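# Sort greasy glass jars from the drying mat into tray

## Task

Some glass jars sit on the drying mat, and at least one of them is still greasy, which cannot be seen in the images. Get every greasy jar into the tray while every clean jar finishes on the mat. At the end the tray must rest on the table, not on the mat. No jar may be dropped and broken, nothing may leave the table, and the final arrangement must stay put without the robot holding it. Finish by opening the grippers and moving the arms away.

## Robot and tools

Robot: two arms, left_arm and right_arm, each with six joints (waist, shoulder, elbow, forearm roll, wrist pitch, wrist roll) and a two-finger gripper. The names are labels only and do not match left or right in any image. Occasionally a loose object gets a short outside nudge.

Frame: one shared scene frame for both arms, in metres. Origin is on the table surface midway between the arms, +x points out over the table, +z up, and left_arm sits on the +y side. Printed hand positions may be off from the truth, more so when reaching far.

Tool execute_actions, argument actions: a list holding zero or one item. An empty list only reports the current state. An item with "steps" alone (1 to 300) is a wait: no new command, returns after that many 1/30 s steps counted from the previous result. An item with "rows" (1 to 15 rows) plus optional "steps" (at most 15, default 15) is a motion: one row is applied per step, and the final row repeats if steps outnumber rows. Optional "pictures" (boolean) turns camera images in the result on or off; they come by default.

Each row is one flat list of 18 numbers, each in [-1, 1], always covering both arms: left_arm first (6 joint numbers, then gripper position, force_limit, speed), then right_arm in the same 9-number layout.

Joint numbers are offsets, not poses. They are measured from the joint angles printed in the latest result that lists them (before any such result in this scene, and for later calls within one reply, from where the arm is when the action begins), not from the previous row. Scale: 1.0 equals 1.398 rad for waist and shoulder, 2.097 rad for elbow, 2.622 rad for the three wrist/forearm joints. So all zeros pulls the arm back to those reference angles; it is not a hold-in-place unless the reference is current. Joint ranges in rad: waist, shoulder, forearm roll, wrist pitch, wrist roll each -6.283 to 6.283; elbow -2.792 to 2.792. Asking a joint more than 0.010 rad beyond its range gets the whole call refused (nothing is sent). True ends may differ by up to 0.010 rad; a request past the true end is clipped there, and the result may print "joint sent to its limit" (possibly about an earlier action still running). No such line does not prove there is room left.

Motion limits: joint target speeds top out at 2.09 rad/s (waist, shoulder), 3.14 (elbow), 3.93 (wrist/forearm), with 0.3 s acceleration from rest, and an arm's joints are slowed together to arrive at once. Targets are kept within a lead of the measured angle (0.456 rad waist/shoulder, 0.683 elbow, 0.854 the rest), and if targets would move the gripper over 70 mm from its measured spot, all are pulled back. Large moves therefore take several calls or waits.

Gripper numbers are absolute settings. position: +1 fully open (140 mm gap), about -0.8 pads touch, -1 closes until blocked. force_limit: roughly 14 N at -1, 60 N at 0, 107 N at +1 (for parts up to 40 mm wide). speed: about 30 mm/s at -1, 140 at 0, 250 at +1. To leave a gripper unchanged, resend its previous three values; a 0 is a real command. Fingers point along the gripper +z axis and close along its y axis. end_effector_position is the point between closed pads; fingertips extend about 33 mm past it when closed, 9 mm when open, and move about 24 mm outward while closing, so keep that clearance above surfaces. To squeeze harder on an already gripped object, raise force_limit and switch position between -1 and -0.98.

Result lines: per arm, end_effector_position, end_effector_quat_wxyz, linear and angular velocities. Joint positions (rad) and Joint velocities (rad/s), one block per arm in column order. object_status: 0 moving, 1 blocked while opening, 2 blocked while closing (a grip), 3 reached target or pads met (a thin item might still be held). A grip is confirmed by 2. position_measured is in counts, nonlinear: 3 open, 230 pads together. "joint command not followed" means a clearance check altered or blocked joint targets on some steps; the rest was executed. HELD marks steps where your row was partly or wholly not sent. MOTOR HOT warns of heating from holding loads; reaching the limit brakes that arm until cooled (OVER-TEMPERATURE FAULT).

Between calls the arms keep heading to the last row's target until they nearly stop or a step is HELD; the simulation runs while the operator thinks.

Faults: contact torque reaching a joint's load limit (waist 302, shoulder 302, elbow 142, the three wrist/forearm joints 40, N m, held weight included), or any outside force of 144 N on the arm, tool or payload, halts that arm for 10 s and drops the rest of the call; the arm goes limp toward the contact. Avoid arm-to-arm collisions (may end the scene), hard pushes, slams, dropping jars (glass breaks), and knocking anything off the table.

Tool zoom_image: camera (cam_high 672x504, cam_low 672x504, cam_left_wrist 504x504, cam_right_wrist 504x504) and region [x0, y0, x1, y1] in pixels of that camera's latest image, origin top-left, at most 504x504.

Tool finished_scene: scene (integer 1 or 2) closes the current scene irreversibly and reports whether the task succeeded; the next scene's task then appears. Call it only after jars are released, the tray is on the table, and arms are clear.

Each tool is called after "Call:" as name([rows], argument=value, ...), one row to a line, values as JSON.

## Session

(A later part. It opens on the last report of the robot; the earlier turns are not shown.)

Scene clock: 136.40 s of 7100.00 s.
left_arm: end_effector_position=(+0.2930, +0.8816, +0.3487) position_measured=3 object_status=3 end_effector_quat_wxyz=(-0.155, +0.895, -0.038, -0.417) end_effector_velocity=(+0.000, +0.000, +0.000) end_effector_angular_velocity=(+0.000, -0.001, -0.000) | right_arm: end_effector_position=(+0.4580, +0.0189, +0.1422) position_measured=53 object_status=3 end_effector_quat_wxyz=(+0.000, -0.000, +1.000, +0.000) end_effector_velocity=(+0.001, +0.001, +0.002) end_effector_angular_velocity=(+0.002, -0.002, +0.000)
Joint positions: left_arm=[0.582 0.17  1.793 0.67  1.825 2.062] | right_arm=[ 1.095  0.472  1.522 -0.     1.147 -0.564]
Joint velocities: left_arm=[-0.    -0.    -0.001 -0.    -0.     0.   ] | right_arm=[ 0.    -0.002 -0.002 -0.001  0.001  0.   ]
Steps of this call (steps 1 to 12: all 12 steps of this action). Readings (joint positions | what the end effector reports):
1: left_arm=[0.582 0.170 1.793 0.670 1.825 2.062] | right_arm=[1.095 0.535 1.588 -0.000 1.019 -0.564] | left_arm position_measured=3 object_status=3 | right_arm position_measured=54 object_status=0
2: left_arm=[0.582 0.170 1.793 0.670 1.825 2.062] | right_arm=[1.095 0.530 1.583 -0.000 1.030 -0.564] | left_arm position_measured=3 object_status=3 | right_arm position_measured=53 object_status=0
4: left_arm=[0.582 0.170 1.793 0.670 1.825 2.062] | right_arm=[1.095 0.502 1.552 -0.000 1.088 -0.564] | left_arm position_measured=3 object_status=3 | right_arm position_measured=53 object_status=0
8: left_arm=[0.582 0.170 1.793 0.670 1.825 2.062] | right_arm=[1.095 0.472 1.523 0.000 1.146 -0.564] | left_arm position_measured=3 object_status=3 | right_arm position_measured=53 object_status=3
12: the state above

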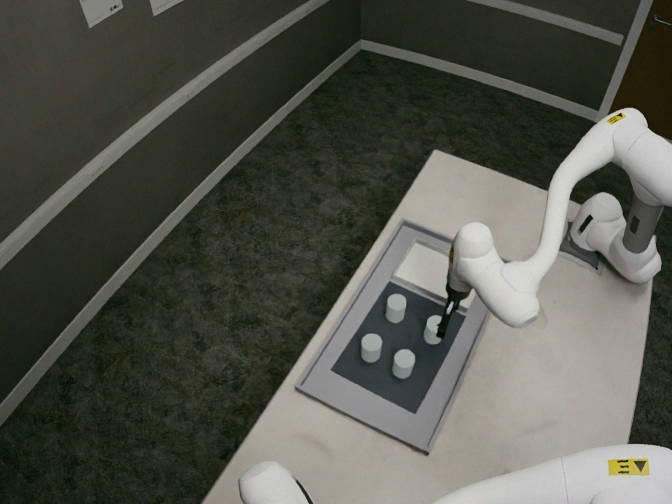

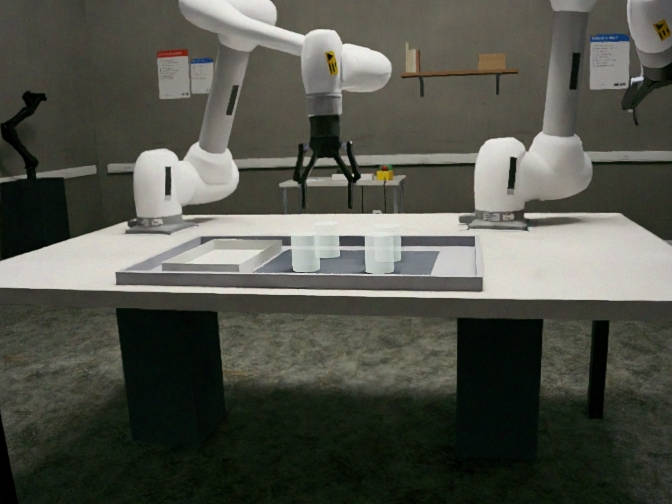

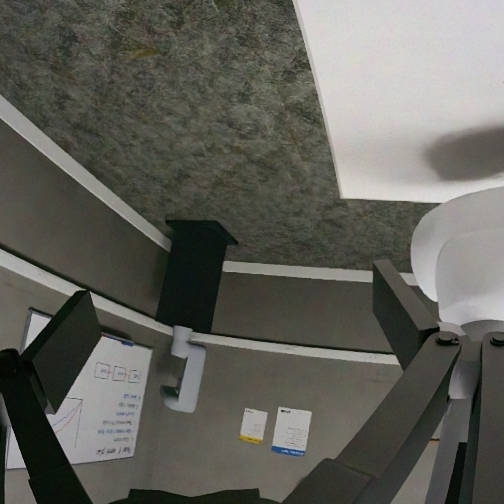

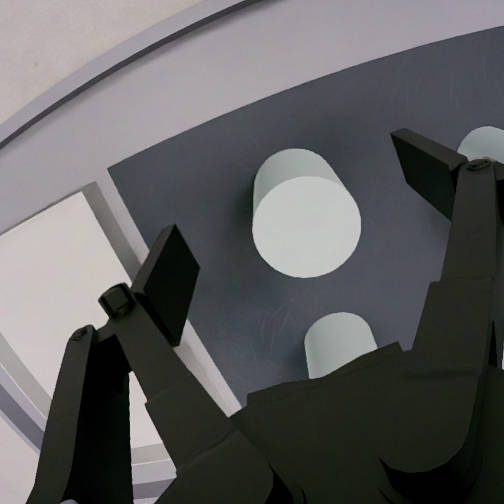

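Call:
execute_actions([
  {"rows":[[0,0,0,0,0,0,1,0,0,-0.1295,0.098,-0.103,0,0.0305,-0.069,0.6,0,1]],"steps":15},
], pictures=false)

Call:
execute_actions([
  {"steps":6},
], pictures=false)

Call:
execute_actions([
  {"rows":[[0,0,0,0,0,0,1,0,0,0,0.0372,0.0315,0,-0.0452,0,0.6,0,1]],"steps":12},
])

Call:
execute_actions([
  {"rows":[[0,0,0,0,0,0,1,0,0,0,0,0,0,0,0,-1,0.5,0]],"steps":15},
])

Scene clock: 143.73 s of 7100.00 s.
left_arm: end_effector_position=(+0.2930, +0.8816, +0.3487) position_measured=3 object_status=3 end_effector_quat_wxyz=(-0.155, +0.895, -0.038, -0.417) end_effector_velocity=(+0.000, +0.000, +0.000) end_effector_angular_velocity=(+0.001, -0.002, -0.001) | right_arm: end_effector_position=(+0.6356, +0.0021, +0.1394) position_measured=53 object_status=3 end_effector_quat_wxyz=(-0.000, +0.000, +1.000, -0.000) end_effector_velocity=(+0.002, -0.000, +0.002) end_effector_angular_velocity=(+0.002, -0.002, +0.002)
Joint positions: left_arm=[0.582 0.17  1.793 0.67  1.825 2.062] | right_arm=[ 0.914  0.609  1.307 -0.     1.226 -0.745]
Joint velocities: left_arm=[-0.    -0.001 -0.    -0.    -0.001  0.   ] | right_arm=[-0.002 -0.001 -0.002  0.     0.001 -0.004]
Steps of this call (steps 1 to 15: the robot went on to your last target; steps 16 to 90: nothing new was sent; then 3.83 s passed at rest; steps 91 to 105: all 15 steps of this action). Readings (joint positions | what the end effector reports):
91: left_arm=[0.582 0.170 1.793 0.670 1.825 2.062] | right_arm=[1.095 0.473 1.522 -0.000 1.147 -0.565] | left_arm position_measured=3 object_status=3 | right_arm position_measured=53 object_status=3
92: left_arm=[0.582 0.170 1.793 0.670 1.825 2.062] | right_arm=[1.090 0.477 1.515 -0.000 1.150 -0.570] | left_arm position_measured=3 object_status=3 | right_arm position_measured=53 object_status=3
94: left_arm=[0.582 0.170 1.793 0.670 1.825 2.062] | right_arm=[1.057 0.502 1.475 -0.000 1.164 -0.604] | left_arm position_measured=3 object_status=3 | right_arm position_measured=53 object_status=3
98: left_arm=[0.582 0.170 1.793 0.670 1.825 2.062] | right_arm=[0.978 0.561 1.382 -0.000 1.199 -0.682] | left_arm position_measured=3 object_status=3 | right_arm position_measured=53 object_status=3
105: the state above

Scene clock: 143.93 s of 7100.00 s.
left_arm: end_effector_position=(+0.2930, +0.8816, +0.3487) position_measured=3 object_status=3 end_effector_quat_wxyz=(-0.155, +0.895, -0.038, -0.417) end_effector_velocity=(-0.001, -0.001, -0.001) end_effector_angular_velocity=(-0.002, +0.003, -0.001) | right_arm: end_effector_position=(+0.6356, +0.0022, +0.1395) position_measured=53 object_status=3 end_effector_quat_wxyz=(-0.000, +0.000, +1.000, -0.000) end_effector_velocity=(+0.000, -0.000, -0.001) end_effector_angular_velocity=(-0.001, +0.001, -0.000)
Joint positions: left_arm=[0.582 0.17  1.793 0.67  1.825 2.062] | right_arm=[ 0.914  0.609  1.306 -0.     1.227 -0.745]
Joint velocities: left_arm=[-0.    -0.     0.003  0.     0.     0.001] | right_arm=[-0.     0.001  0.    -0.    -0.    -0.   ]
Steps of this call (steps 1 to 6: the robot went on to your last target). Readings (joint positions | what the end effector reports):
1: left_arm=[0.582 0.170 1.793 0.670 1.825 2.062] | right_arm=[0.914 0.609 1.307 -0.000 1.227 -0.745] | left_arm position_measured=3 object_status=3 | right_arm position_measured=53 object_status=3
2: left_arm=[0.582 0.170 1.793 0.670 1.825 2.062] | right_arm=[0.914 0.609 1.307 -0.000 1.227 -0.745] | left_arm position_measured=3 object_status=3 | right_arm position_measured=53 object_status=3
4: left_arm=[0.582 0.170 1.793 0.670 1.825 2.062] | right_arm=[0.914 0.609 1.306 -0.000 1.227 -0.745] | left_arm position_measured=3 object_status=3 | right_arm position_measured=53 object_status=3
6: the state above

Scene clock: 144.33 s of 7100.00 s.
left_arm: end_effector_position=(+0.2930, +0.8816, +0.3487) position_measured=3 object_status=3 end_effector_quat_wxyz=(-0.155, +0.895, -0.038, -0.417) end_effector_velocity=(-0.000, -0.000, +0.000) end_effector_angular_velocity=(-0.001, +0.000, -0.001) | right_arm: end_effector_position=(+0.6358, +0.0023, +0.0597) position_measured=53 object_status=3 end_effector_quat_wxyz=(-0.000, -0.000, +1.000, -0.000) end_effector_velocity=(-0.000, -0.001, +0.001) end_effector_angular_velocity=(+0.001, -0.001, -0.001)
Joint positions: left_arm=[0.582 0.17  1.793 0.67  1.825 2.062] | right_arm=[ 0.914  0.661  1.372 -0.     1.108 -0.745]
Joint velocities: left_arm=[-0.    -0.001  0.001  0.    -0.     0.002] | right_arm=[-0.001 -0.002  0.002 -0.    -0.001  0.   ]
Steps of this call (steps 1 to 12: all 12 steps of this action). Readings (joint positions | what the end effector reports):
1: left_arm=[0.582 0.170 1.793 0.670 1.825 2.062] | right_arm=[0.914 0.610 1.307 -0.000 1.226 -0.745] | left_arm position_measured=3 object_status=3 | right_arm position_measured=53 object_status=3
2: left_arm=[0.582 0.170 1.793 0.670 1.825 2.062] | right_arm=[0.914 0.614 1.312 0.000 1.215 -0.745] | left_arm position_measured=3 object_status=3 | right_arm position_measured=53 object_status=3
4: left_arm=[0.582 0.170 1.793 0.670 1.825 2.062] | right_arm=[0.914 0.639 1.345 0.000 1.157 -0.745] | left_arm position_measured=3 object_status=3 | right_arm position_measured=53 object_status=3
8: left_arm=[0.582 0.170 1.793 0.670 1.825 2.062] | right_arm=[0.914 0.661 1.372 -0.000 1.109 -0.745] | left_arm position_measured=3 object_status=3 | right_arm position_measured=53 object_status=3
12: the state above

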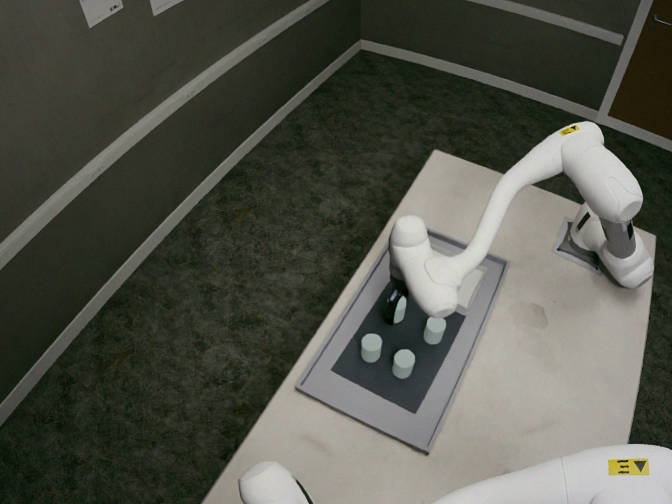

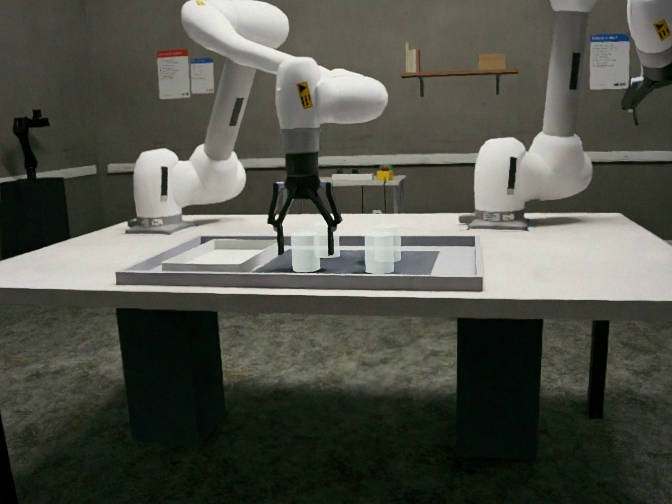

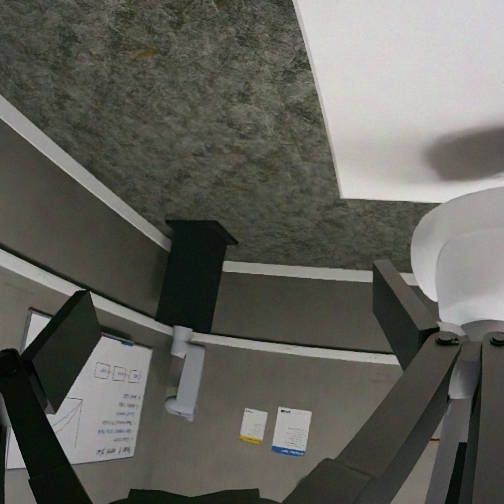

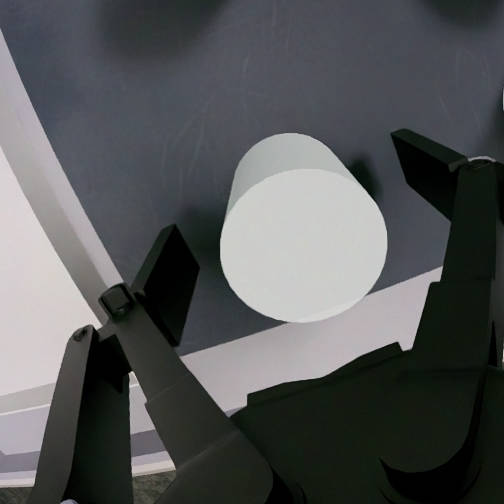

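Scene clock: 144.83 s of 7100.00 s.
left_arm: end_effector_position=(+0.2930, +0.8816, +0.3487) position_measured=3 object_status=3 end_effector_quat_wxyz=(-0.155, +0.895, -0.038, -0.417) end_effector_velocity=(+0.001, +0.000, -0.000) end_effector_angular_velocity=(-0.000, -0.001, -0.001) | right_arm: end_effector_position=(+0.6358, +0.0023, +0.0597) position_measured=138 object_status=0 end_effector_quat_wxyz=(-0.000, -0.000, +1.000, -0.000) end_effector_velocity=(+0.001, -0.000, +0.001) end_effector_angular_velocity=(+0.001, -0.001, -0.001)
Joint positions: left_arm=[0.582 0.17  1.793 0.67  1.825 2.062] | right_arm=[ 0.914  0.661  1.372 -0.     1.108 -0.745]
Joint velocities: left_arm=[-0.     0.    -0.001 -0.    -0.001  0.001] | right_arm=[-0.001 -0.001 -0.     0.    -0.    -0.   ]
Steps of this call (steps 1 to 15: all 15 steps of this action). Readings (joint positions | what the end effector reports):
1: left_arm=[0.582 0.170 1.793 0.670 1.825 2.062] | right_arm=[0.914 0.661 1.372 -0.000 1.108 -0.745] | left_arm position_measured=3 object_status=3 | right_arm position_measured=53 object_status=0
2: left_arm=[0.582 0.170 1.793 0.670 1.825 2.062] | right_arm=[0.914 0.661 1.372 -0.000 1.108 -0.745] | left_arm position_measured=3 object_status=3 | right_arm position_measured=59 object_status=0
4: left_arm=[0.582 0.170 1.793 0.670 1.825 2.062] | right_arm=[0.914 0.661 1.372 -0.000 1.108 -0.745] | left_arm position_measured=3 object_status=3 | right_arm position_measured=74 object_status=0
8: left_arm=[0.582 0.170 1.793 0.670 1.825 2.062] | right_arm=[0.914 0.661 1.372 -0.000 1.108 -0.745] | left_arm position_measured=3 object_status=3 | right_arm position_measured=104 object_status=0
15: the state above

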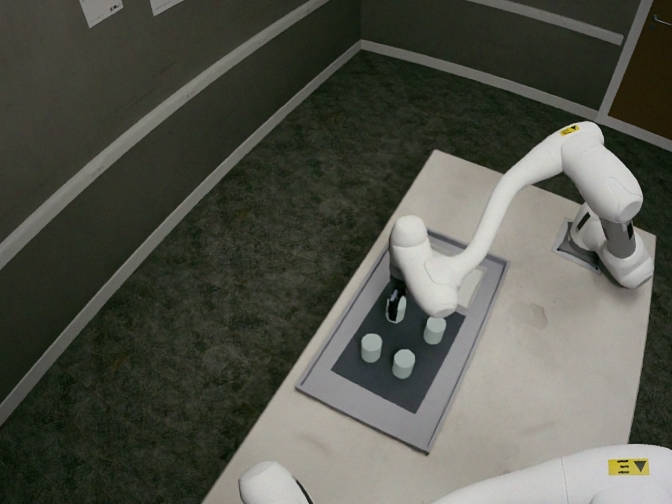

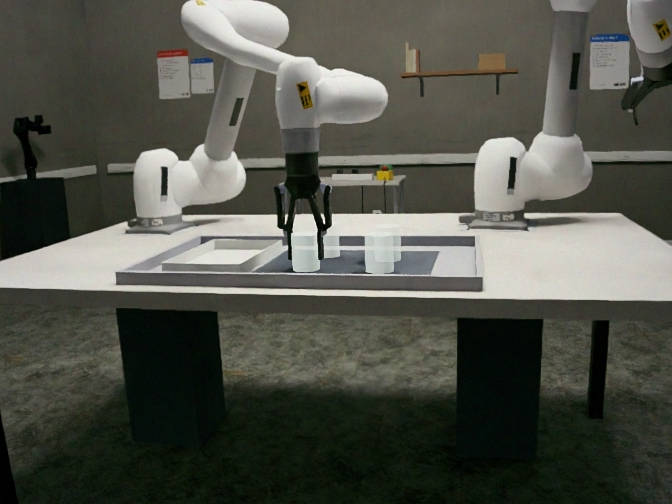

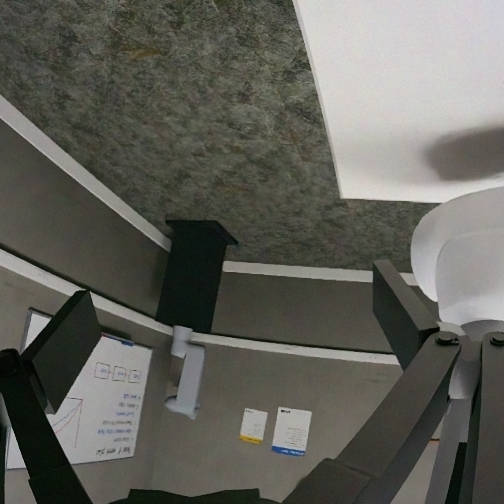

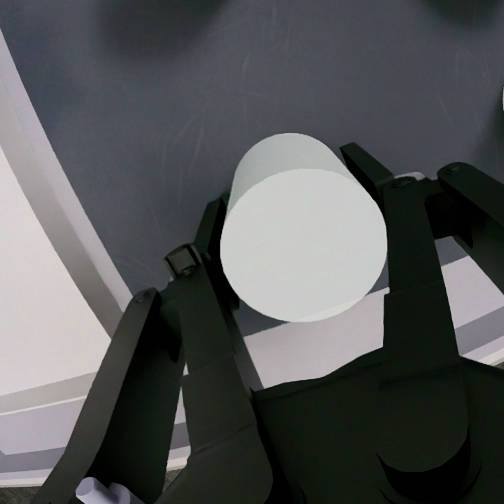

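Call:
execute_actions([
  {"rows":[[0,0,0,0,0,0,1,0,0,0,-0.004,-0.003,0,0.0045,0,-1,0.5,0],[0,0,0,0,0,0,1,0,0,0,-0.008,-0.006,0,0.009,0,-1,0.5,0],[0,0,0,0,0,0,1,0,0,0,-0.012,-0.01,0,0.0144,0,-1,0.5,0]],"steps":12},
])

Scene clock: 158.23 s of 7100.00 s.
left_arm: end_effector_position=(+0.2930, +0.8816, +0.3487) position_measured=3 object_status=3 end_effector_quat_wxyz=(-0.155, +0.895, -0.038, -0.417) end_effector_velocity=(-0.001, -0.000, -0.001) end_effector_angular_velocity=(-0.002, +0.001, -0.002) | right_arm: end_effector_position=(+0.6363, +0.0029, +0.0850) position_measured=138 object_status=2 end_effector_quat_wxyz=(-0.000, +0.000, +1.000, -0.000) end_effector_velocity=(+0.001, +0.000, +0.001) end_effector_angular_velocity=(+0.001, -0.001, -0.001)
Joint positions: left_arm=[0.582 0.17  1.793 0.67  1.825 2.062] | right_arm=[ 0.914  0.645  1.351 -0.     1.146 -0.745]
Joint velocities: left_arm=[ 0.    -0.     0.002  0.    -0.001  0.001] | right_arm=[-0.001  0.    -0.001 -0.     0.     0.   ]
Steps of this call (steps 1 to 15: the robot went on to your last target; steps 16 to 90: nothing new was sent; then 10.00 s passed at rest; steps 91 to 102: all 12 steps of this action). Readings (joint positions | what the end effector reports):
91: left_arm=[0.582 0.170 1.793 0.670 1.825 2.062] | right_arm=[0.914 0.661 1.372 -0.000 1.109 -0.745] | left_arm position_measured=3 object_status=3 | right_arm position_measured=138 object_status=2
92: left_arm=[0.582 0.170 1.793 0.670 1.825 2.062] | right_arm=[0.914 0.659 1.369 -0.000 1.115 -0.745] | left_arm position_measured=3 object_status=3 | right_arm position_measured=138 object_status=2
94: left_arm=[0.582 0.170 1.793 0.670 1.825 2.062] | right_arm=[0.914 0.649 1.358 -0.000 1.135 -0.745] | left_arm position_measured=3 object_status=3 | right_arm position_measured=138 object_status=2
98: left_arm=[0.582 0.170 1.793 0.670 1.825 2.062] | right_arm=[0.914 0.645 1.352 -0.000 1.146 -0.745] | left_arm position_measured=3 object_status=3 | right_arm position_measured=138 object_status=2
102: the state above

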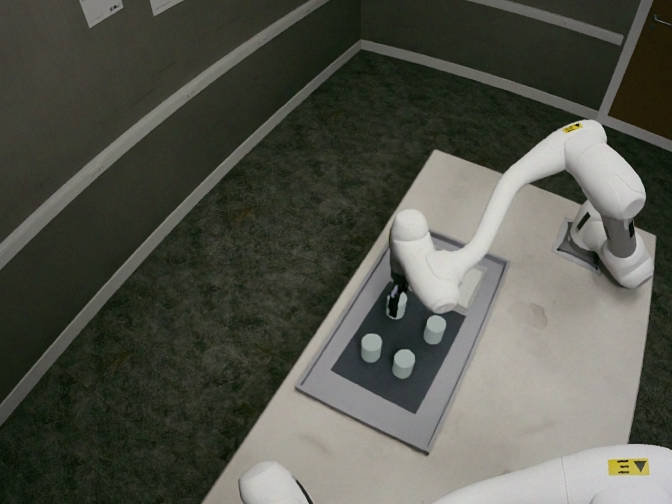

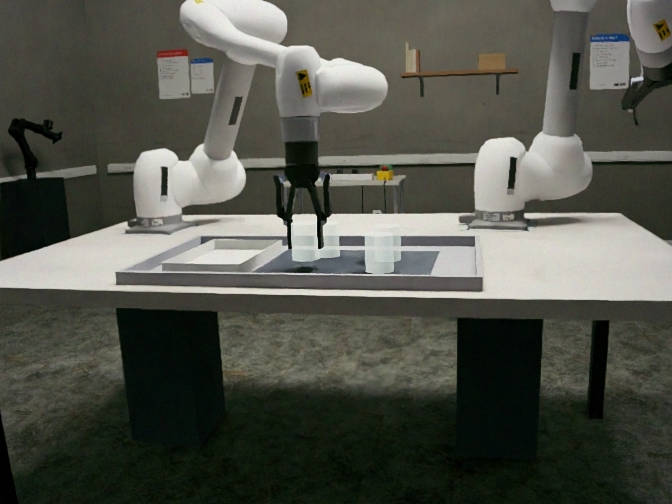

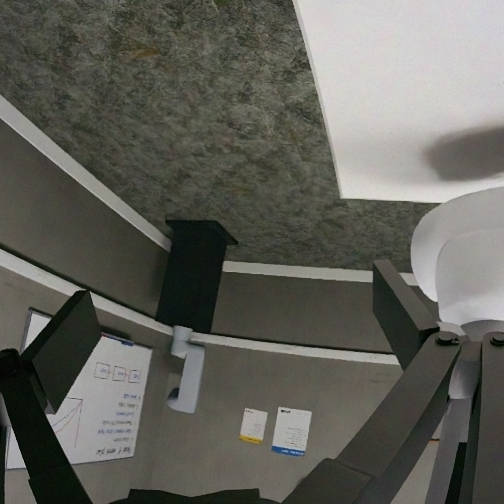

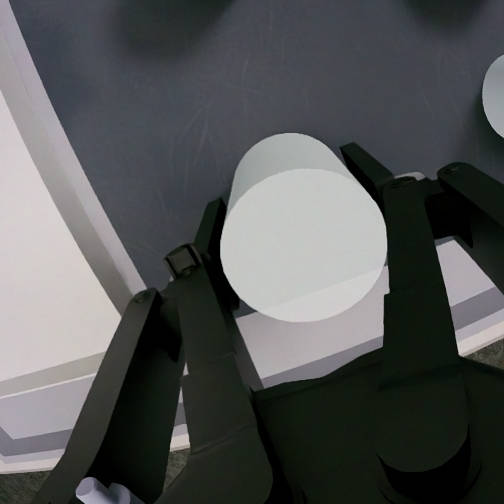

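Call:
execute_actions([
  {"rows":[[0,0,0,0,0,0,1,0,0,0,-0.0257,-0.0215,0,0.031,0,-1,0.5,0]],"steps":10},
], pictures=false)

Call:
execute_actions([
  {"rows":[[0,0,0,0,0,0,1,0,0,-0.0297,-0.2704,0.2804,0,-0.080,-0.0156,-1,0.5,0]],"steps":15},
], pictures=false)

Call:
execute_actions([
  {"steps":12},
])

Scene clock: 165.67 s of 7100.00 s.
left_arm: end_effector_position=(+0.2930, +0.8816, +0.3487) position_measured=3 object_status=3 end_effector_quat_wxyz=(-0.155, +0.895, -0.038, -0.417) end_effector_velocity=(-0.000, -0.000, -0.000) end_effector_angular_velocity=(-0.000, +0.002, +0.001) | right_arm: end_effector_position=(+0.6354, +0.0020, +0.1400) position_measured=138 object_status=2 end_effector_quat_wxyz=(-0.000, +0.000, +1.000, -0.000) end_effector_velocity=(+0.002, +0.001, +0.003) end_effector_angular_velocity=(+0.003, -0.003, -0.001)
Joint positions: left_arm=[0.582 0.17  1.793 0.67  1.825 2.062] | right_arm=[ 0.914  0.609  1.307 -0.     1.227 -0.745]
Joint velocities: left_arm=[ 0.     0.     0.001  0.     0.001 -0.   ] | right_arm=[-0.001 -0.001 -0.005 -0.     0.001  0.   ]
Steps of this call (steps 1 to 15: the robot went on to your last target; steps 16 to 90: nothing new was sent; then 4.10 s passed at rest; steps 91 to 100: all 10 steps of this action). Readings (joint positions | what the end effector reports):
91: left_arm=[0.582 0.170 1.793 0.670 1.825 2.062] | right_arm=[0.914 0.644 1.351 -0.000 1.147 -0.745] | left_arm position_measured=3 object_status=3 | right_arm position_measured=138 object_status=2
92: left_arm=[0.582 0.170 1.793 0.670 1.825 2.062] | right_arm=[0.914 0.640 1.346 -0.000 1.157 -0.745] | left_arm position_measured=3 object_status=3 | right_arm position_measured=138 object_status=2
94: left_arm=[0.582 0.170 1.793 0.670 1.825 2.062] | right_arm=[0.914 0.618 1.317 -0.000 1.206 -0.745] | left_arm position_measured=3 object_status=3 | right_arm position_measured=138 object_status=2
98: left_arm=[0.582 0.170 1.793 0.670 1.825 2.062] | right_arm=[0.914 0.608 1.307 -0.000 1.227 -0.745] | left_arm position_measured=3 object_status=3 | right_arm position_measured=138 object_status=2
100: the state above

Scene clock: 166.17 s of 7100.00 s.
left_arm: end_effector_position=(+0.2930, +0.8816, +0.3487) position_measured=3 object_status=3 end_effector_quat_wxyz=(-0.155, +0.895, -0.038, -0.417) end_effector_velocity=(-0.001, -0.000, -0.000) end_effector_angular_velocity=(-0.001, +0.002, +0.001) | right_arm: end_effector_position=(+0.5086, -0.1690, +0.1365) position_measured=138 object_status=2 end_effector_quat_wxyz=(-0.000, +0.000, +1.000, -0.000) end_effector_velocity=(-0.320, -0.396, -0.059) end_effector_angular_velocity=(+0.000, -0.000, -0.003)
Joint positions: left_arm=[0.582 0.17  1.793 0.67  1.825 2.062] | right_arm=[ 0.88   0.298  1.789 -0.     1.055 -0.779]
Joint velocities: left_arm=[ 0.     0.     0.001 -0.     0.001  0.   ] | right_arm=[-0.076 -0.684  1.061  0.    -0.377 -0.073]
Steps of this call (steps 1 to 15: all 15 steps of this action). Readings (joint positions | what the end effector reports):
1: left_arm=[0.582 0.170 1.793 0.670 1.825 2.062] | right_arm=[0.914 0.608 1.307 -0.000 1.227 -0.745] | left_arm position_measured=3 object_status=3 | right_arm position_measured=138 object_status=2
2: left_arm=[0.582 0.170 1.793 0.670 1.825 2.062] | right_arm=[0.914 0.603 1.316 -0.000 1.224 -0.746] | left_arm position_measured=3 object_status=3 | right_arm position_measured=138 object_status=2
4: left_arm=[0.582 0.170 1.793 0.670 1.825 2.062] | right_arm=[0.910 0.570 1.367 -0.000 1.205 -0.749] | left_arm position_measured=3 object_status=3 | right_arm position_measured=138 object_status=2
8: left_arm=[0.582 0.170 1.793 0.670 1.825 2.062] | right_arm=[0.899 0.466 1.529 -0.000 1.148 -0.761] | left_arm position_measured=3 object_status=3 | right_arm position_measured=138 object_status=2
15: the state above

Scene clock: 166.57 s of 7100.00 s.
left_arm: end_effector_position=(+0.2930, +0.8816, +0.3487) position_measured=3 object_status=3 end_effector_quat_wxyz=(-0.155, +0.895, -0.038, -0.417) end_effector_velocity=(+0.001, +0.000, +0.000) end_effector_angular_velocity=(+0.000, -0.001, -0.001) | right_arm: end_effector_position=(+0.4760, -0.2086, +0.1293) position_measured=138 object_status=2 end_effector_quat_wxyz=(-0.000, +0.000, +1.000, -0.000) end_effector_velocity=(-0.000, -0.001, -0.001) end_effector_angular_velocity=(-0.001, +0.001, -0.000)
Joint positions: left_arm=[0.582 0.17  1.793 0.67  1.825 2.062] | right_arm=[ 0.873  0.231  1.895 -0.     1.017 -0.786]
Joint velocities: left_arm=[-0.     0.    -0.001  0.    -0.001  0.001] | right_arm=[-0.     0.     0.001 -0.    -0.     0.   ]
Steps of this call (steps 1 to 12: the robot went on to your last target). Readings (joint positions | what the end effector reports):
1: left_arm=[0.582 0.170 1.793 0.670 1.825 2.062] | right_arm=[0.878 0.276 1.825 -0.000 1.042 -0.781] | left_arm position_measured=3 object_status=3 | right_arm position_measured=138 object_status=2
2: left_arm=[0.582 0.170 1.793 0.670 1.825 2.062] | right_arm=[0.876 0.256 1.855 -0.000 1.032 -0.783] | left_arm position_measured=3 object_status=3 | right_arm position_measured=138 object_status=2
4: left_arm=[0.582 0.170 1.793 0.670 1.825 2.062] | right_arm=[0.873 0.233 1.890 -0.000 1.019 -0.786] | left_arm position_measured=3 object_status=3 | right_arm position_measured=138 object_status=2
8: left_arm=[0.582 0.170 1.793 0.670 1.825 2.062] | right_arm=[0.873 0.231 1.894 -0.000 1.017 -0.786] | left_arm position_measured=3 object_status=3 | right_arm position_measured=138 object_status=2
12: the state above

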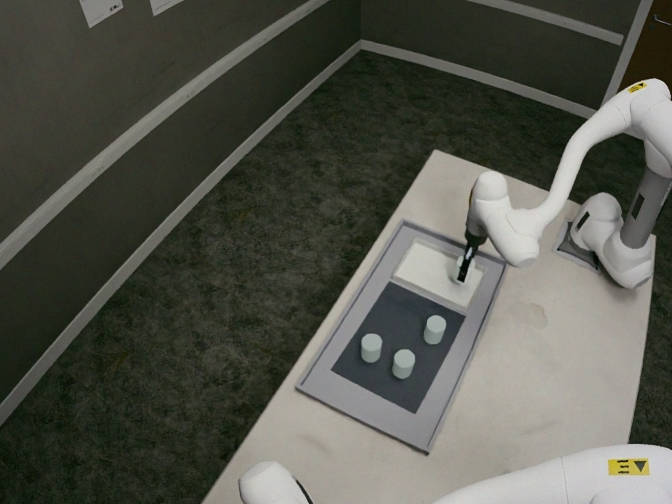

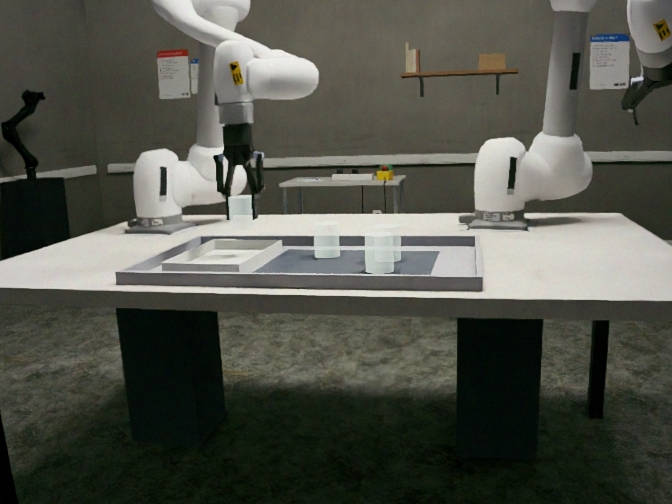

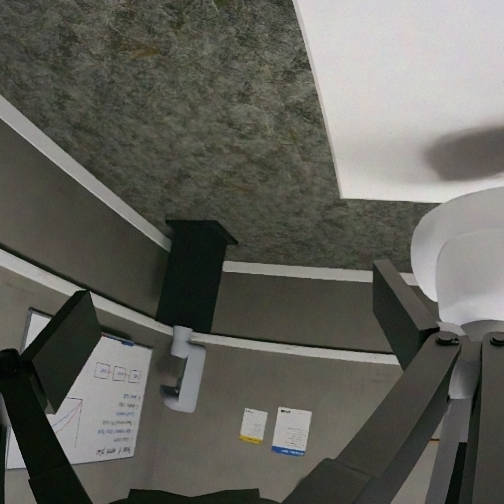

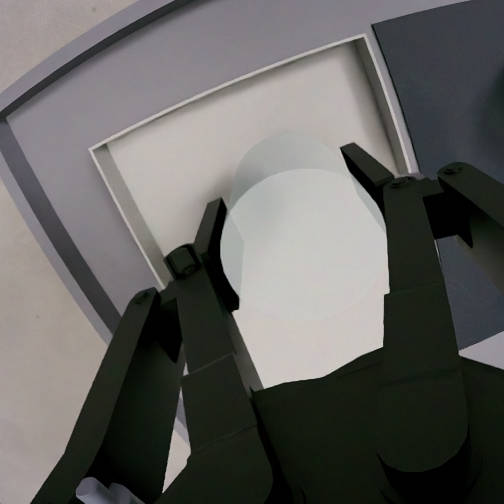

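Call:
execute_actions([
  {"rows":[[0,0,0,0,0,0,1,0,0,0,0.0403,0.0258,0,-0.0426,0,-1,0.5,0]],"steps":11},
], pictures=false)

Call:
execute_actions([
  {"rows":[[0,0,0,0,0,0,1,0,0,0,0.003,0.0017,0,-0.003,0,-1,0.5,0],[0,0,0,0,0,0,1,0,0,0,0.003,0.0017,0,-0.003,0,-1,0.5,0],[0,0,0,0,0,0,1,0,0,0,0.003,0.0017,0,-0.003,0,-1,0.5,0],[0,0,0,0,0,0,1,0,0,0,0.006,0.0035,0,-0.006,0,-1,0.5,0]],"steps":10},
], pictures=false)

Call:
execute_actions([
  {"rows":[[0,0,0,0,0,0,1,0,0,0,0,0,0,0,0,0.4,0.5,0]],"steps":8},
], pictures=false)

Call:
execute_actions([
  {"rows":[[0,0,0,0,0,0,1,0,0,0,-0.0727,-0.0472,0,0.0765,0,0.4,0.5,0]],"steps":13},
], pictures=false)

Call:
execute_actions([
  {"rows":[[0,0,0,0,0,0,1,0,0,0.1807,0.3891,-0.3952,0,0.1087,0.0964,0.6,0.5,0]],"steps":15},
], pictures=false)

Call:
execute_actions([
  {"steps":22},
], pictures=false)

Call:
execute_actions([
  {"rows":[[0,0,0,0,0,0,1,0,0,0,0.0392,0.0506,0,-0.0614,0,0.6,0.5,0]],"steps":14},
])

Scene clock: 183.50 s of 7100.00 s.
left_arm: end_effector_position=(+0.2930, +0.8816, +0.3487) position_measured=3 object_status=3 end_effector_quat_wxyz=(-0.155, +0.895, -0.038, -0.417) end_effector_velocity=(-0.000, -0.000, -0.000) end_effector_angular_velocity=(-0.000, +0.001, +0.000) | right_arm: end_effector_position=(+0.4752, -0.2094, +0.0697) position_measured=138 object_status=2 end_effector_quat_wxyz=(+0.000, +0.000, +1.000, +0.000) end_effector_velocity=(-0.000, -0.000, -0.000) end_effector_angular_velocity=(+0.000, -0.001, +0.001)
Joint positions: left_arm=[0.582 0.17  1.793 0.67  1.825 2.062] | right_arm=[ 0.873  0.287  1.949 -0.     0.906 -0.786]
Joint velocities: left_arm=[-0.     0.001  0.    -0.     0.001 -0.   ] | right_arm=[ 0.    -0.001  0.001 -0.    -0.001 -0.   ]
Steps of this call (steps 1 to 30: the robot went on to your last target; steps 31 to 90: nothing new was sent; then 13.57 s passed at rest; steps 91 to 101: all 11 steps of this action). Readings (joint positions | what the end effector reports):
91: left_arm=[0.582 0.170 1.793 0.670 1.825 2.062] | right_arm=[0.873 0.231 1.895 0.000 1.016 -0.786] | left_arm position_measured=3 object_status=3 | right_arm position_measured=138 object_status=2
92: left_arm=[0.582 0.170 1.793 0.670 1.825 2.062] | right_arm=[0.873 0.235 1.900 0.000 1.006 -0.786] | left_arm position_measured=3 object_status=3 | right_arm position_measured=138 object_status=2
94: left_arm=[0.582 0.170 1.793 0.670 1.825 2.062] | right_arm=[0.873 0.265 1.929 0.000 0.948 -0.786] | left_arm position_measured=3 object_status=3 | right_arm position_measured=138 object_status=2
98: left_arm=[0.582 0.170 1.793 0.670 1.825 2.062] | right_arm=[0.873 0.287 1.948 -0.000 0.906 -0.786] | left_arm position_measured=3 object_status=3 | right_arm position_measured=138 object_status=2
101: the state above

Scene clock: 183.83 s of 7100.00 s.
left_arm: end_effector_position=(+0.2930, +0.8816, +0.3487) position_measured=3 object_status=3 end_effector_quat_wxyz=(-0.155, +0.895, -0.038, -0.417) end_effector_velocity=(+0.000, +0.000, +0.000) end_effector_angular_velocity=(-0.000, -0.001, +0.000) | right_arm: end_effector_position=(+0.4749, -0.2097, +0.0614) position_measured=138 object_status=2 end_effector_quat_wxyz=(+0.000, +0.000, +1.000, +0.000) end_effector_velocity=(+0.000, +0.000, +0.000) end_effector_angular_velocity=(+0.001, -0.001, +0.000)
Joint positions: left_arm=[0.582 0.17  1.793 0.67  1.825 2.062] | right_arm=[ 0.873  0.295  1.956 -0.     0.89  -0.786]
Joint velocities: left_arm=[ 0.    -0.    -0.001 -0.     0.     0.   ] | right_arm=[ 0.    -0.001  0.     0.    -0.001 -0.   ]
Steps of this call (steps 1 to 10: all 10 steps of this action). Readings (joint positions | what the end effector reports):
1: left_arm=[0.582 0.170 1.793 0.670 1.825 2.062] | right_arm=[0.873 0.287 1.949 -0.000 0.905 -0.786] | left_arm position_measured=3 object_status=3 | right_arm position_measured=138 object_status=2
2: left_arm=[0.582 0.170 1.793 0.670 1.825 2.062] | right_arm=[0.873 0.289 1.951 -0.000 0.901 -0.786] | left_arm position_measured=3 object_status=3 | right_arm position_measured=138 object_status=2
4: left_arm=[0.582 0.170 1.793 0.670 1.825 2.062] | right_arm=[0.873 0.291 1.952 -0.000 0.898 -0.786] | left_arm position_measured=3 object_status=3 | right_arm position_measured=138 object_status=2
8: left_arm=[0.582 0.170 1.793 0.670 1.825 2.062] | right_arm=[0.873 0.295 1.956 -0.000 0.890 -0.786] | left_arm position_measured=3 object_status=3 | right_arm position_measured=138 object_status=2
10: the state above

Scene clock: 184.10 s of 7100.00 s.
left_arm: end_effector_position=(+0.2930, +0.8816, +0.3487) position_measured=3 object_status=3 end_effector_quat_wxyz=(-0.155, +0.895, -0.038, -0.417) end_effector_velocity=(-0.001, -0.001, -0.001) end_effector_angular_velocity=(-0.001, +0.002, +0.000) | right_arm: end_effector_position=(+0.4749, -0.2097, +0.0614) position_measured=87 object_status=0 end_effector_quat_wxyz=(+0.000, +0.000, +1.000, +0.000) end_effector_velocity=(-0.000, +0.000, -0.000) end_effector_angular_velocity=(-0.001, +0.000, +0.001)
Joint positions: left_arm=[0.582 0.17  1.793 0.67  1.825 2.062] | right_arm=[ 0.873  0.295  1.956 -0.     0.89  -0.786]
Joint velocities: left_arm=[ 0.    -0.     0.002  0.     0.001  0.   ] | right_arm=[ 0.001  0.001  0.    -0.     0.    -0.   ]
Steps of this call (steps 1 to 8: all 8 steps of this action). Readings (joint positions | what the end effector reports):
1: left_arm=[0.582 0.170 1.793 0.670 1.825 2.062] | right_arm=[0.873 0.295 1.956 -0.000 0.890 -0.786] | left_arm position_measured=3 object_status=3 | right_arm position_measured=138 object_status=0
2: left_arm=[0.582 0.170 1.793 0.670 1.825 2.062] | right_arm=[0.873 0.295 1.956 -0.000 0.890 -0.786] | left_arm position_measured=3 object_status=3 | right_arm position_measured=138 object_status=0
4: left_arm=[0.582 0.170 1.793 0.670 1.825 2.062] | right_arm=[0.873 0.295 1.956 -0.000 0.890 -0.786] | left_arm position_measured=3 object_status=3 | right_arm position_measured=118 object_status=0
8: the state above

Scene clock: 184.53 s of 7100.00 s.
left_arm: end_effector_position=(+0.2930, +0.8816, +0.3487) position_measured=3 object_status=3 end_effector_quat_wxyz=(-0.155, +0.895, -0.038, -0.417) end_effector_velocity=(-0.000, -0.000, -0.000) end_effector_angular_velocity=(-0.000, +0.000, +0.001) | right_arm: end_effector_position=(+0.4751, -0.2096, +0.1702) position_measured=78 object_status=3 end_effector_quat_wxyz=(+0.000, +0.000, +1.000, +0.000) end_effector_velocity=(+0.002, +0.001, +0.002) end_effector_angular_velocity=(+0.001, -0.001, -0.000)
Joint positions: left_arm=[0.582 0.17  1.793 0.67  1.825 2.062] | right_arm=[ 0.873  0.194  1.857 -0.     1.09  -0.786]
Joint velocities: left_arm=[-0.    -0.     0.    -0.     0.001 -0.   ] | right_arm=[-0.001  0.001 -0.004  0.     0.002 -0.   ]
Steps of this call (steps 1 to 13: all 13 steps of this action). Readings (joint positions | what the end effector reports):
1: left_arm=[0.582 0.170 1.793 0.670 1.825 2.062] | right_arm=[0.873 0.295 1.956 -0.000 0.891 -0.786] | left_arm position_measured=3 object_status=3 | right_arm position_measured=80 object_status=0
2: left_arm=[0.582 0.170 1.793 0.670 1.825 2.062] | right_arm=[0.873 0.290 1.951 -0.000 0.902 -0.786] | left_arm position_measured=3 object_status=3 | right_arm position_measured=78 object_status=0
4: left_arm=[0.582 0.170 1.793 0.670 1.825 2.062] | right_arm=[0.873 0.259 1.920 -0.000 0.964 -0.786] | left_arm position_measured=3 object_status=3 | right_arm position_measured=78 object_status=0
8: left_arm=[0.582 0.170 1.793 0.670 1.825 2.062] | right_arm=[0.873 0.198 1.861 -0.000 1.081 -0.786] | left_arm position_measured=3 object_status=3 | right_arm position_measured=78 object_status=3
13: the state above

Scene clock: 185.03 s of 7100.00 s.
left_arm: end_effector_position=(+0.2930, +0.8816, +0.3487) position_measured=3 object_status=3 end_effector_quat_wxyz=(-0.155, +0.895, -0.038, -0.417) end_effector_velocity=(+0.000, -0.000, +0.001) end_effector_angular_velocity=(+0.001, -0.001, +0.001) | right_arm: end_effector_position=(+0.5294, +0.0088, +0.1877) position_measured=53 object_status=3 end_effector_quat_wxyz=(-0.002, +0.000, +1.000, -0.002) end_effector_velocity=(+0.059, +0.511, -0.010) end_effector_angular_velocity=(+0.012, -0.011, +0.002)
Joint positions: left_arm=[0.582 0.17  1.793 0.67  1.825 2.062] | right_arm=[ 1.015  0.493  1.403 -0.     1.251 -0.643]
Joint velocities: left_arm=[-0.    -0.001 -0.001 -0.     0.001 -0.   ] | right_arm=[ 0.316  0.702 -1.072  0.     0.354  0.314]
Steps of this call (steps 1 to 15: all 15 steps of this action). Readings (joint positions | what the end effector reports):
1: left_arm=[0.582 0.170 1.793 0.670 1.825 2.062] | right_arm=[0.873 0.194 1.856 -0.000 1.091 -0.786] | left_arm position_measured=3 object_status=3 | right_arm position_measured=78 object_status=0
2: left_arm=[0.582 0.170 1.793 0.670 1.825 2.062] | right_arm=[0.876 0.200 1.848 -0.000 1.095 -0.783] | left_arm position_measured=3 object_status=3 | right_arm position_measured=73 object_status=0
4: left_arm=[0.582 0.170 1.793 0.670 1.825 2.062] | right_arm=[0.895 0.233 1.797 -0.000 1.116 -0.764] | left_arm position_measured=3 object_status=3 | right_arm position_measured=58 object_status=0
8: left_arm=[0.582 0.170 1.793 0.670 1.825 2.062] | right_arm=[0.942 0.329 1.653 -0.000 1.169 -0.717] | left_arm position_measured=3 object_status=3 | right_arm position_measured=53 object_status=0
15: the state above

Scene clock: 185.77 s of 7100.00 s.
left_arm: end_effector_position=(+0.2930, +0.8816, +0.3487) position_measured=3 object_status=3 end_effector_quat_wxyz=(-0.155, +0.895, -0.038, -0.417) end_effector_velocity=(+0.000, +0.000, -0.000) end_effector_angular_velocity=(+0.001, -0.001, +0.001) | right_arm: end_effector_position=(+0.5256, +0.1801, +0.1704) position_measured=53 object_status=3 end_effector_quat_wxyz=(+0.000, +0.000, +1.000, +0.000) end_effector_velocity=(-0.000, -0.000, +0.001) end_effector_angular_velocity=(+0.001, -0.001, -0.000)
Joint positions: left_arm=[0.582 0.17  1.793 0.67  1.825 2.062] | right_arm=[ 1.125  0.738  1.028 -0.     1.375 -0.533]
Joint velocities: left_arm=[-0.     0.    -0.    -0.    -0.    -0.001] | right_arm=[-0.    -0.001  0.    -0.     0.     0.   ]
Steps of this call (steps 1 to 22: the robot went on to your last target). Readings (joint positions | what the end effector reports):
1: left_arm=[0.582 0.170 1.793 0.670 1.825 2.062] | right_arm=[1.026 0.517 1.367 -0.000 1.264 -0.633] | left_arm position_measured=3 object_status=3 | right_arm position_measured=53 object_status=3
2: left_arm=[0.582 0.170 1.793 0.670 1.825 2.062] | right_arm=[1.037 0.541 1.330 -0.000 1.276 -0.622] | left_arm position_measured=3 object_status=3 | right_arm position_measured=53 object_status=3
4: left_arm=[0.582 0.170 1.793 0.670 1.825 2.062] | right_arm=[1.058 0.589 1.256 -0.000 1.300 -0.600] | left_arm position_measured=3 object_status=3 | right_arm position_measured=53 object_status=3
8: left_arm=[0.582 0.170 1.793 0.670 1.825 2.062] | right_arm=[1.102 0.687 1.107 -0.000 1.349 -0.556] | left_arm position_measured=3 object_status=3 | right_arm position_measured=53 object_status=3
22: the state above

Scene clock: 186.23 s of 7100.00 s.
left_arm: end_effector_position=(+0.2930, +0.8816, +0.3487) position_measured=3 object_status=3 end_effector_quat_wxyz=(-0.155, +0.895, -0.038, -0.417) end_effector_velocity=(-0.000, -0.000, +0.000) end_effector_angular_velocity=(-0.000, +0.000, +0.000) | right_arm: end_effector_position=(+0.5256, +0.1801, +0.0604) position_measured=53 object_status=3 end_effector_quat_wxyz=(+0.000, +0.000, +1.000, +0.000) end_effector_velocity=(+0.001, -0.001, +0.000) end_effector_angular_velocity=(-0.000, +0.000, -0.001)
Joint positions: left_arm=[0.582 0.17  1.793 0.67  1.825 2.062] | right_arm=[ 1.125  0.792  1.134 -0.     1.214 -0.533]
Joint velocities: left_arm=[ 0.    -0.    -0.    -0.     0.001  0.   ] | right_arm=[-0.001 -0.001  0.001 -0.    -0.    -0.   ]
Steps of this call (steps 1 to 14: all 14 steps of this action). Readings (joint positions | what the end effector reports):
1: left_arm=[0.582 0.170 1.793 0.670 1.825 2.062] | right_arm=[1.125 0.738 1.029 -0.000 1.375 -0.533] | left_arm position_measured=3 object_status=3 | right_arm position_measured=53 object_status=3
2: left_arm=[0.582 0.170 1.793 0.670 1.825 2.062] | right_arm=[1.125 0.741 1.035 0.000 1.364 -0.533] | left_arm position_measured=3 object_status=3 | right_arm position_measured=53 object_status=3
4: left_arm=[0.582 0.170 1.793 0.670 1.825 2.062] | right_arm=[1.125 0.761 1.074 0.000 1.306 -0.533] | left_arm position_measured=3 object_status=3 | right_arm position_measured=53 object_status=3
8: left_arm=[0.582 0.170 1.793 0.670 1.825 2.062] | right_arm=[1.125 0.792 1.132 -0.000 1.219 -0.533] | left_arm position_measured=3 object_status=3 | right_arm position_measured=53 object_status=3
14: the state above

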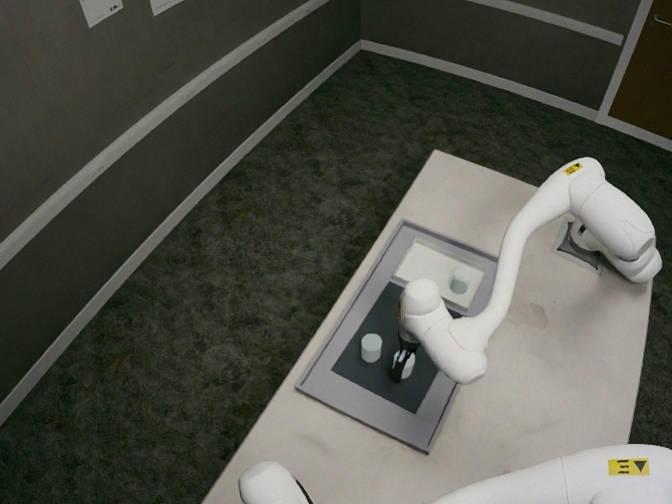

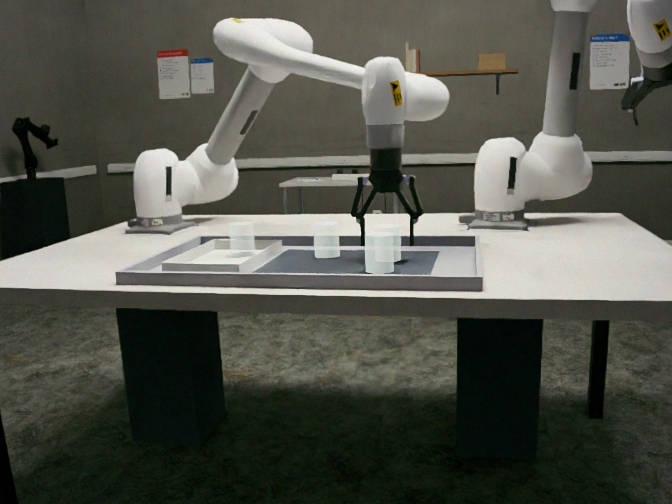

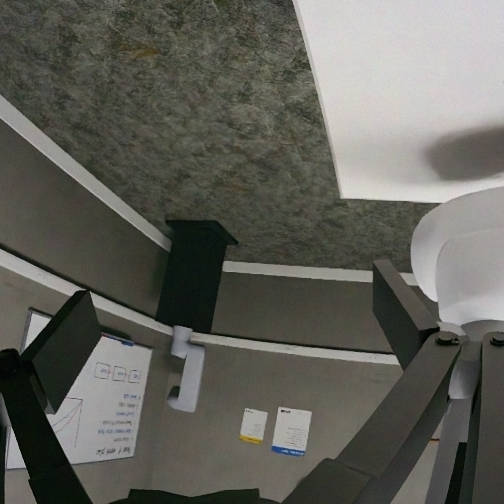

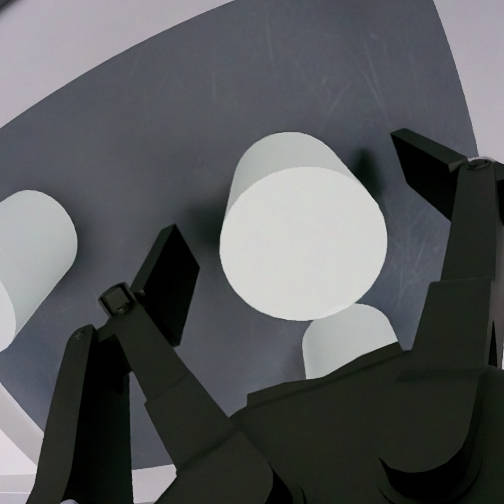

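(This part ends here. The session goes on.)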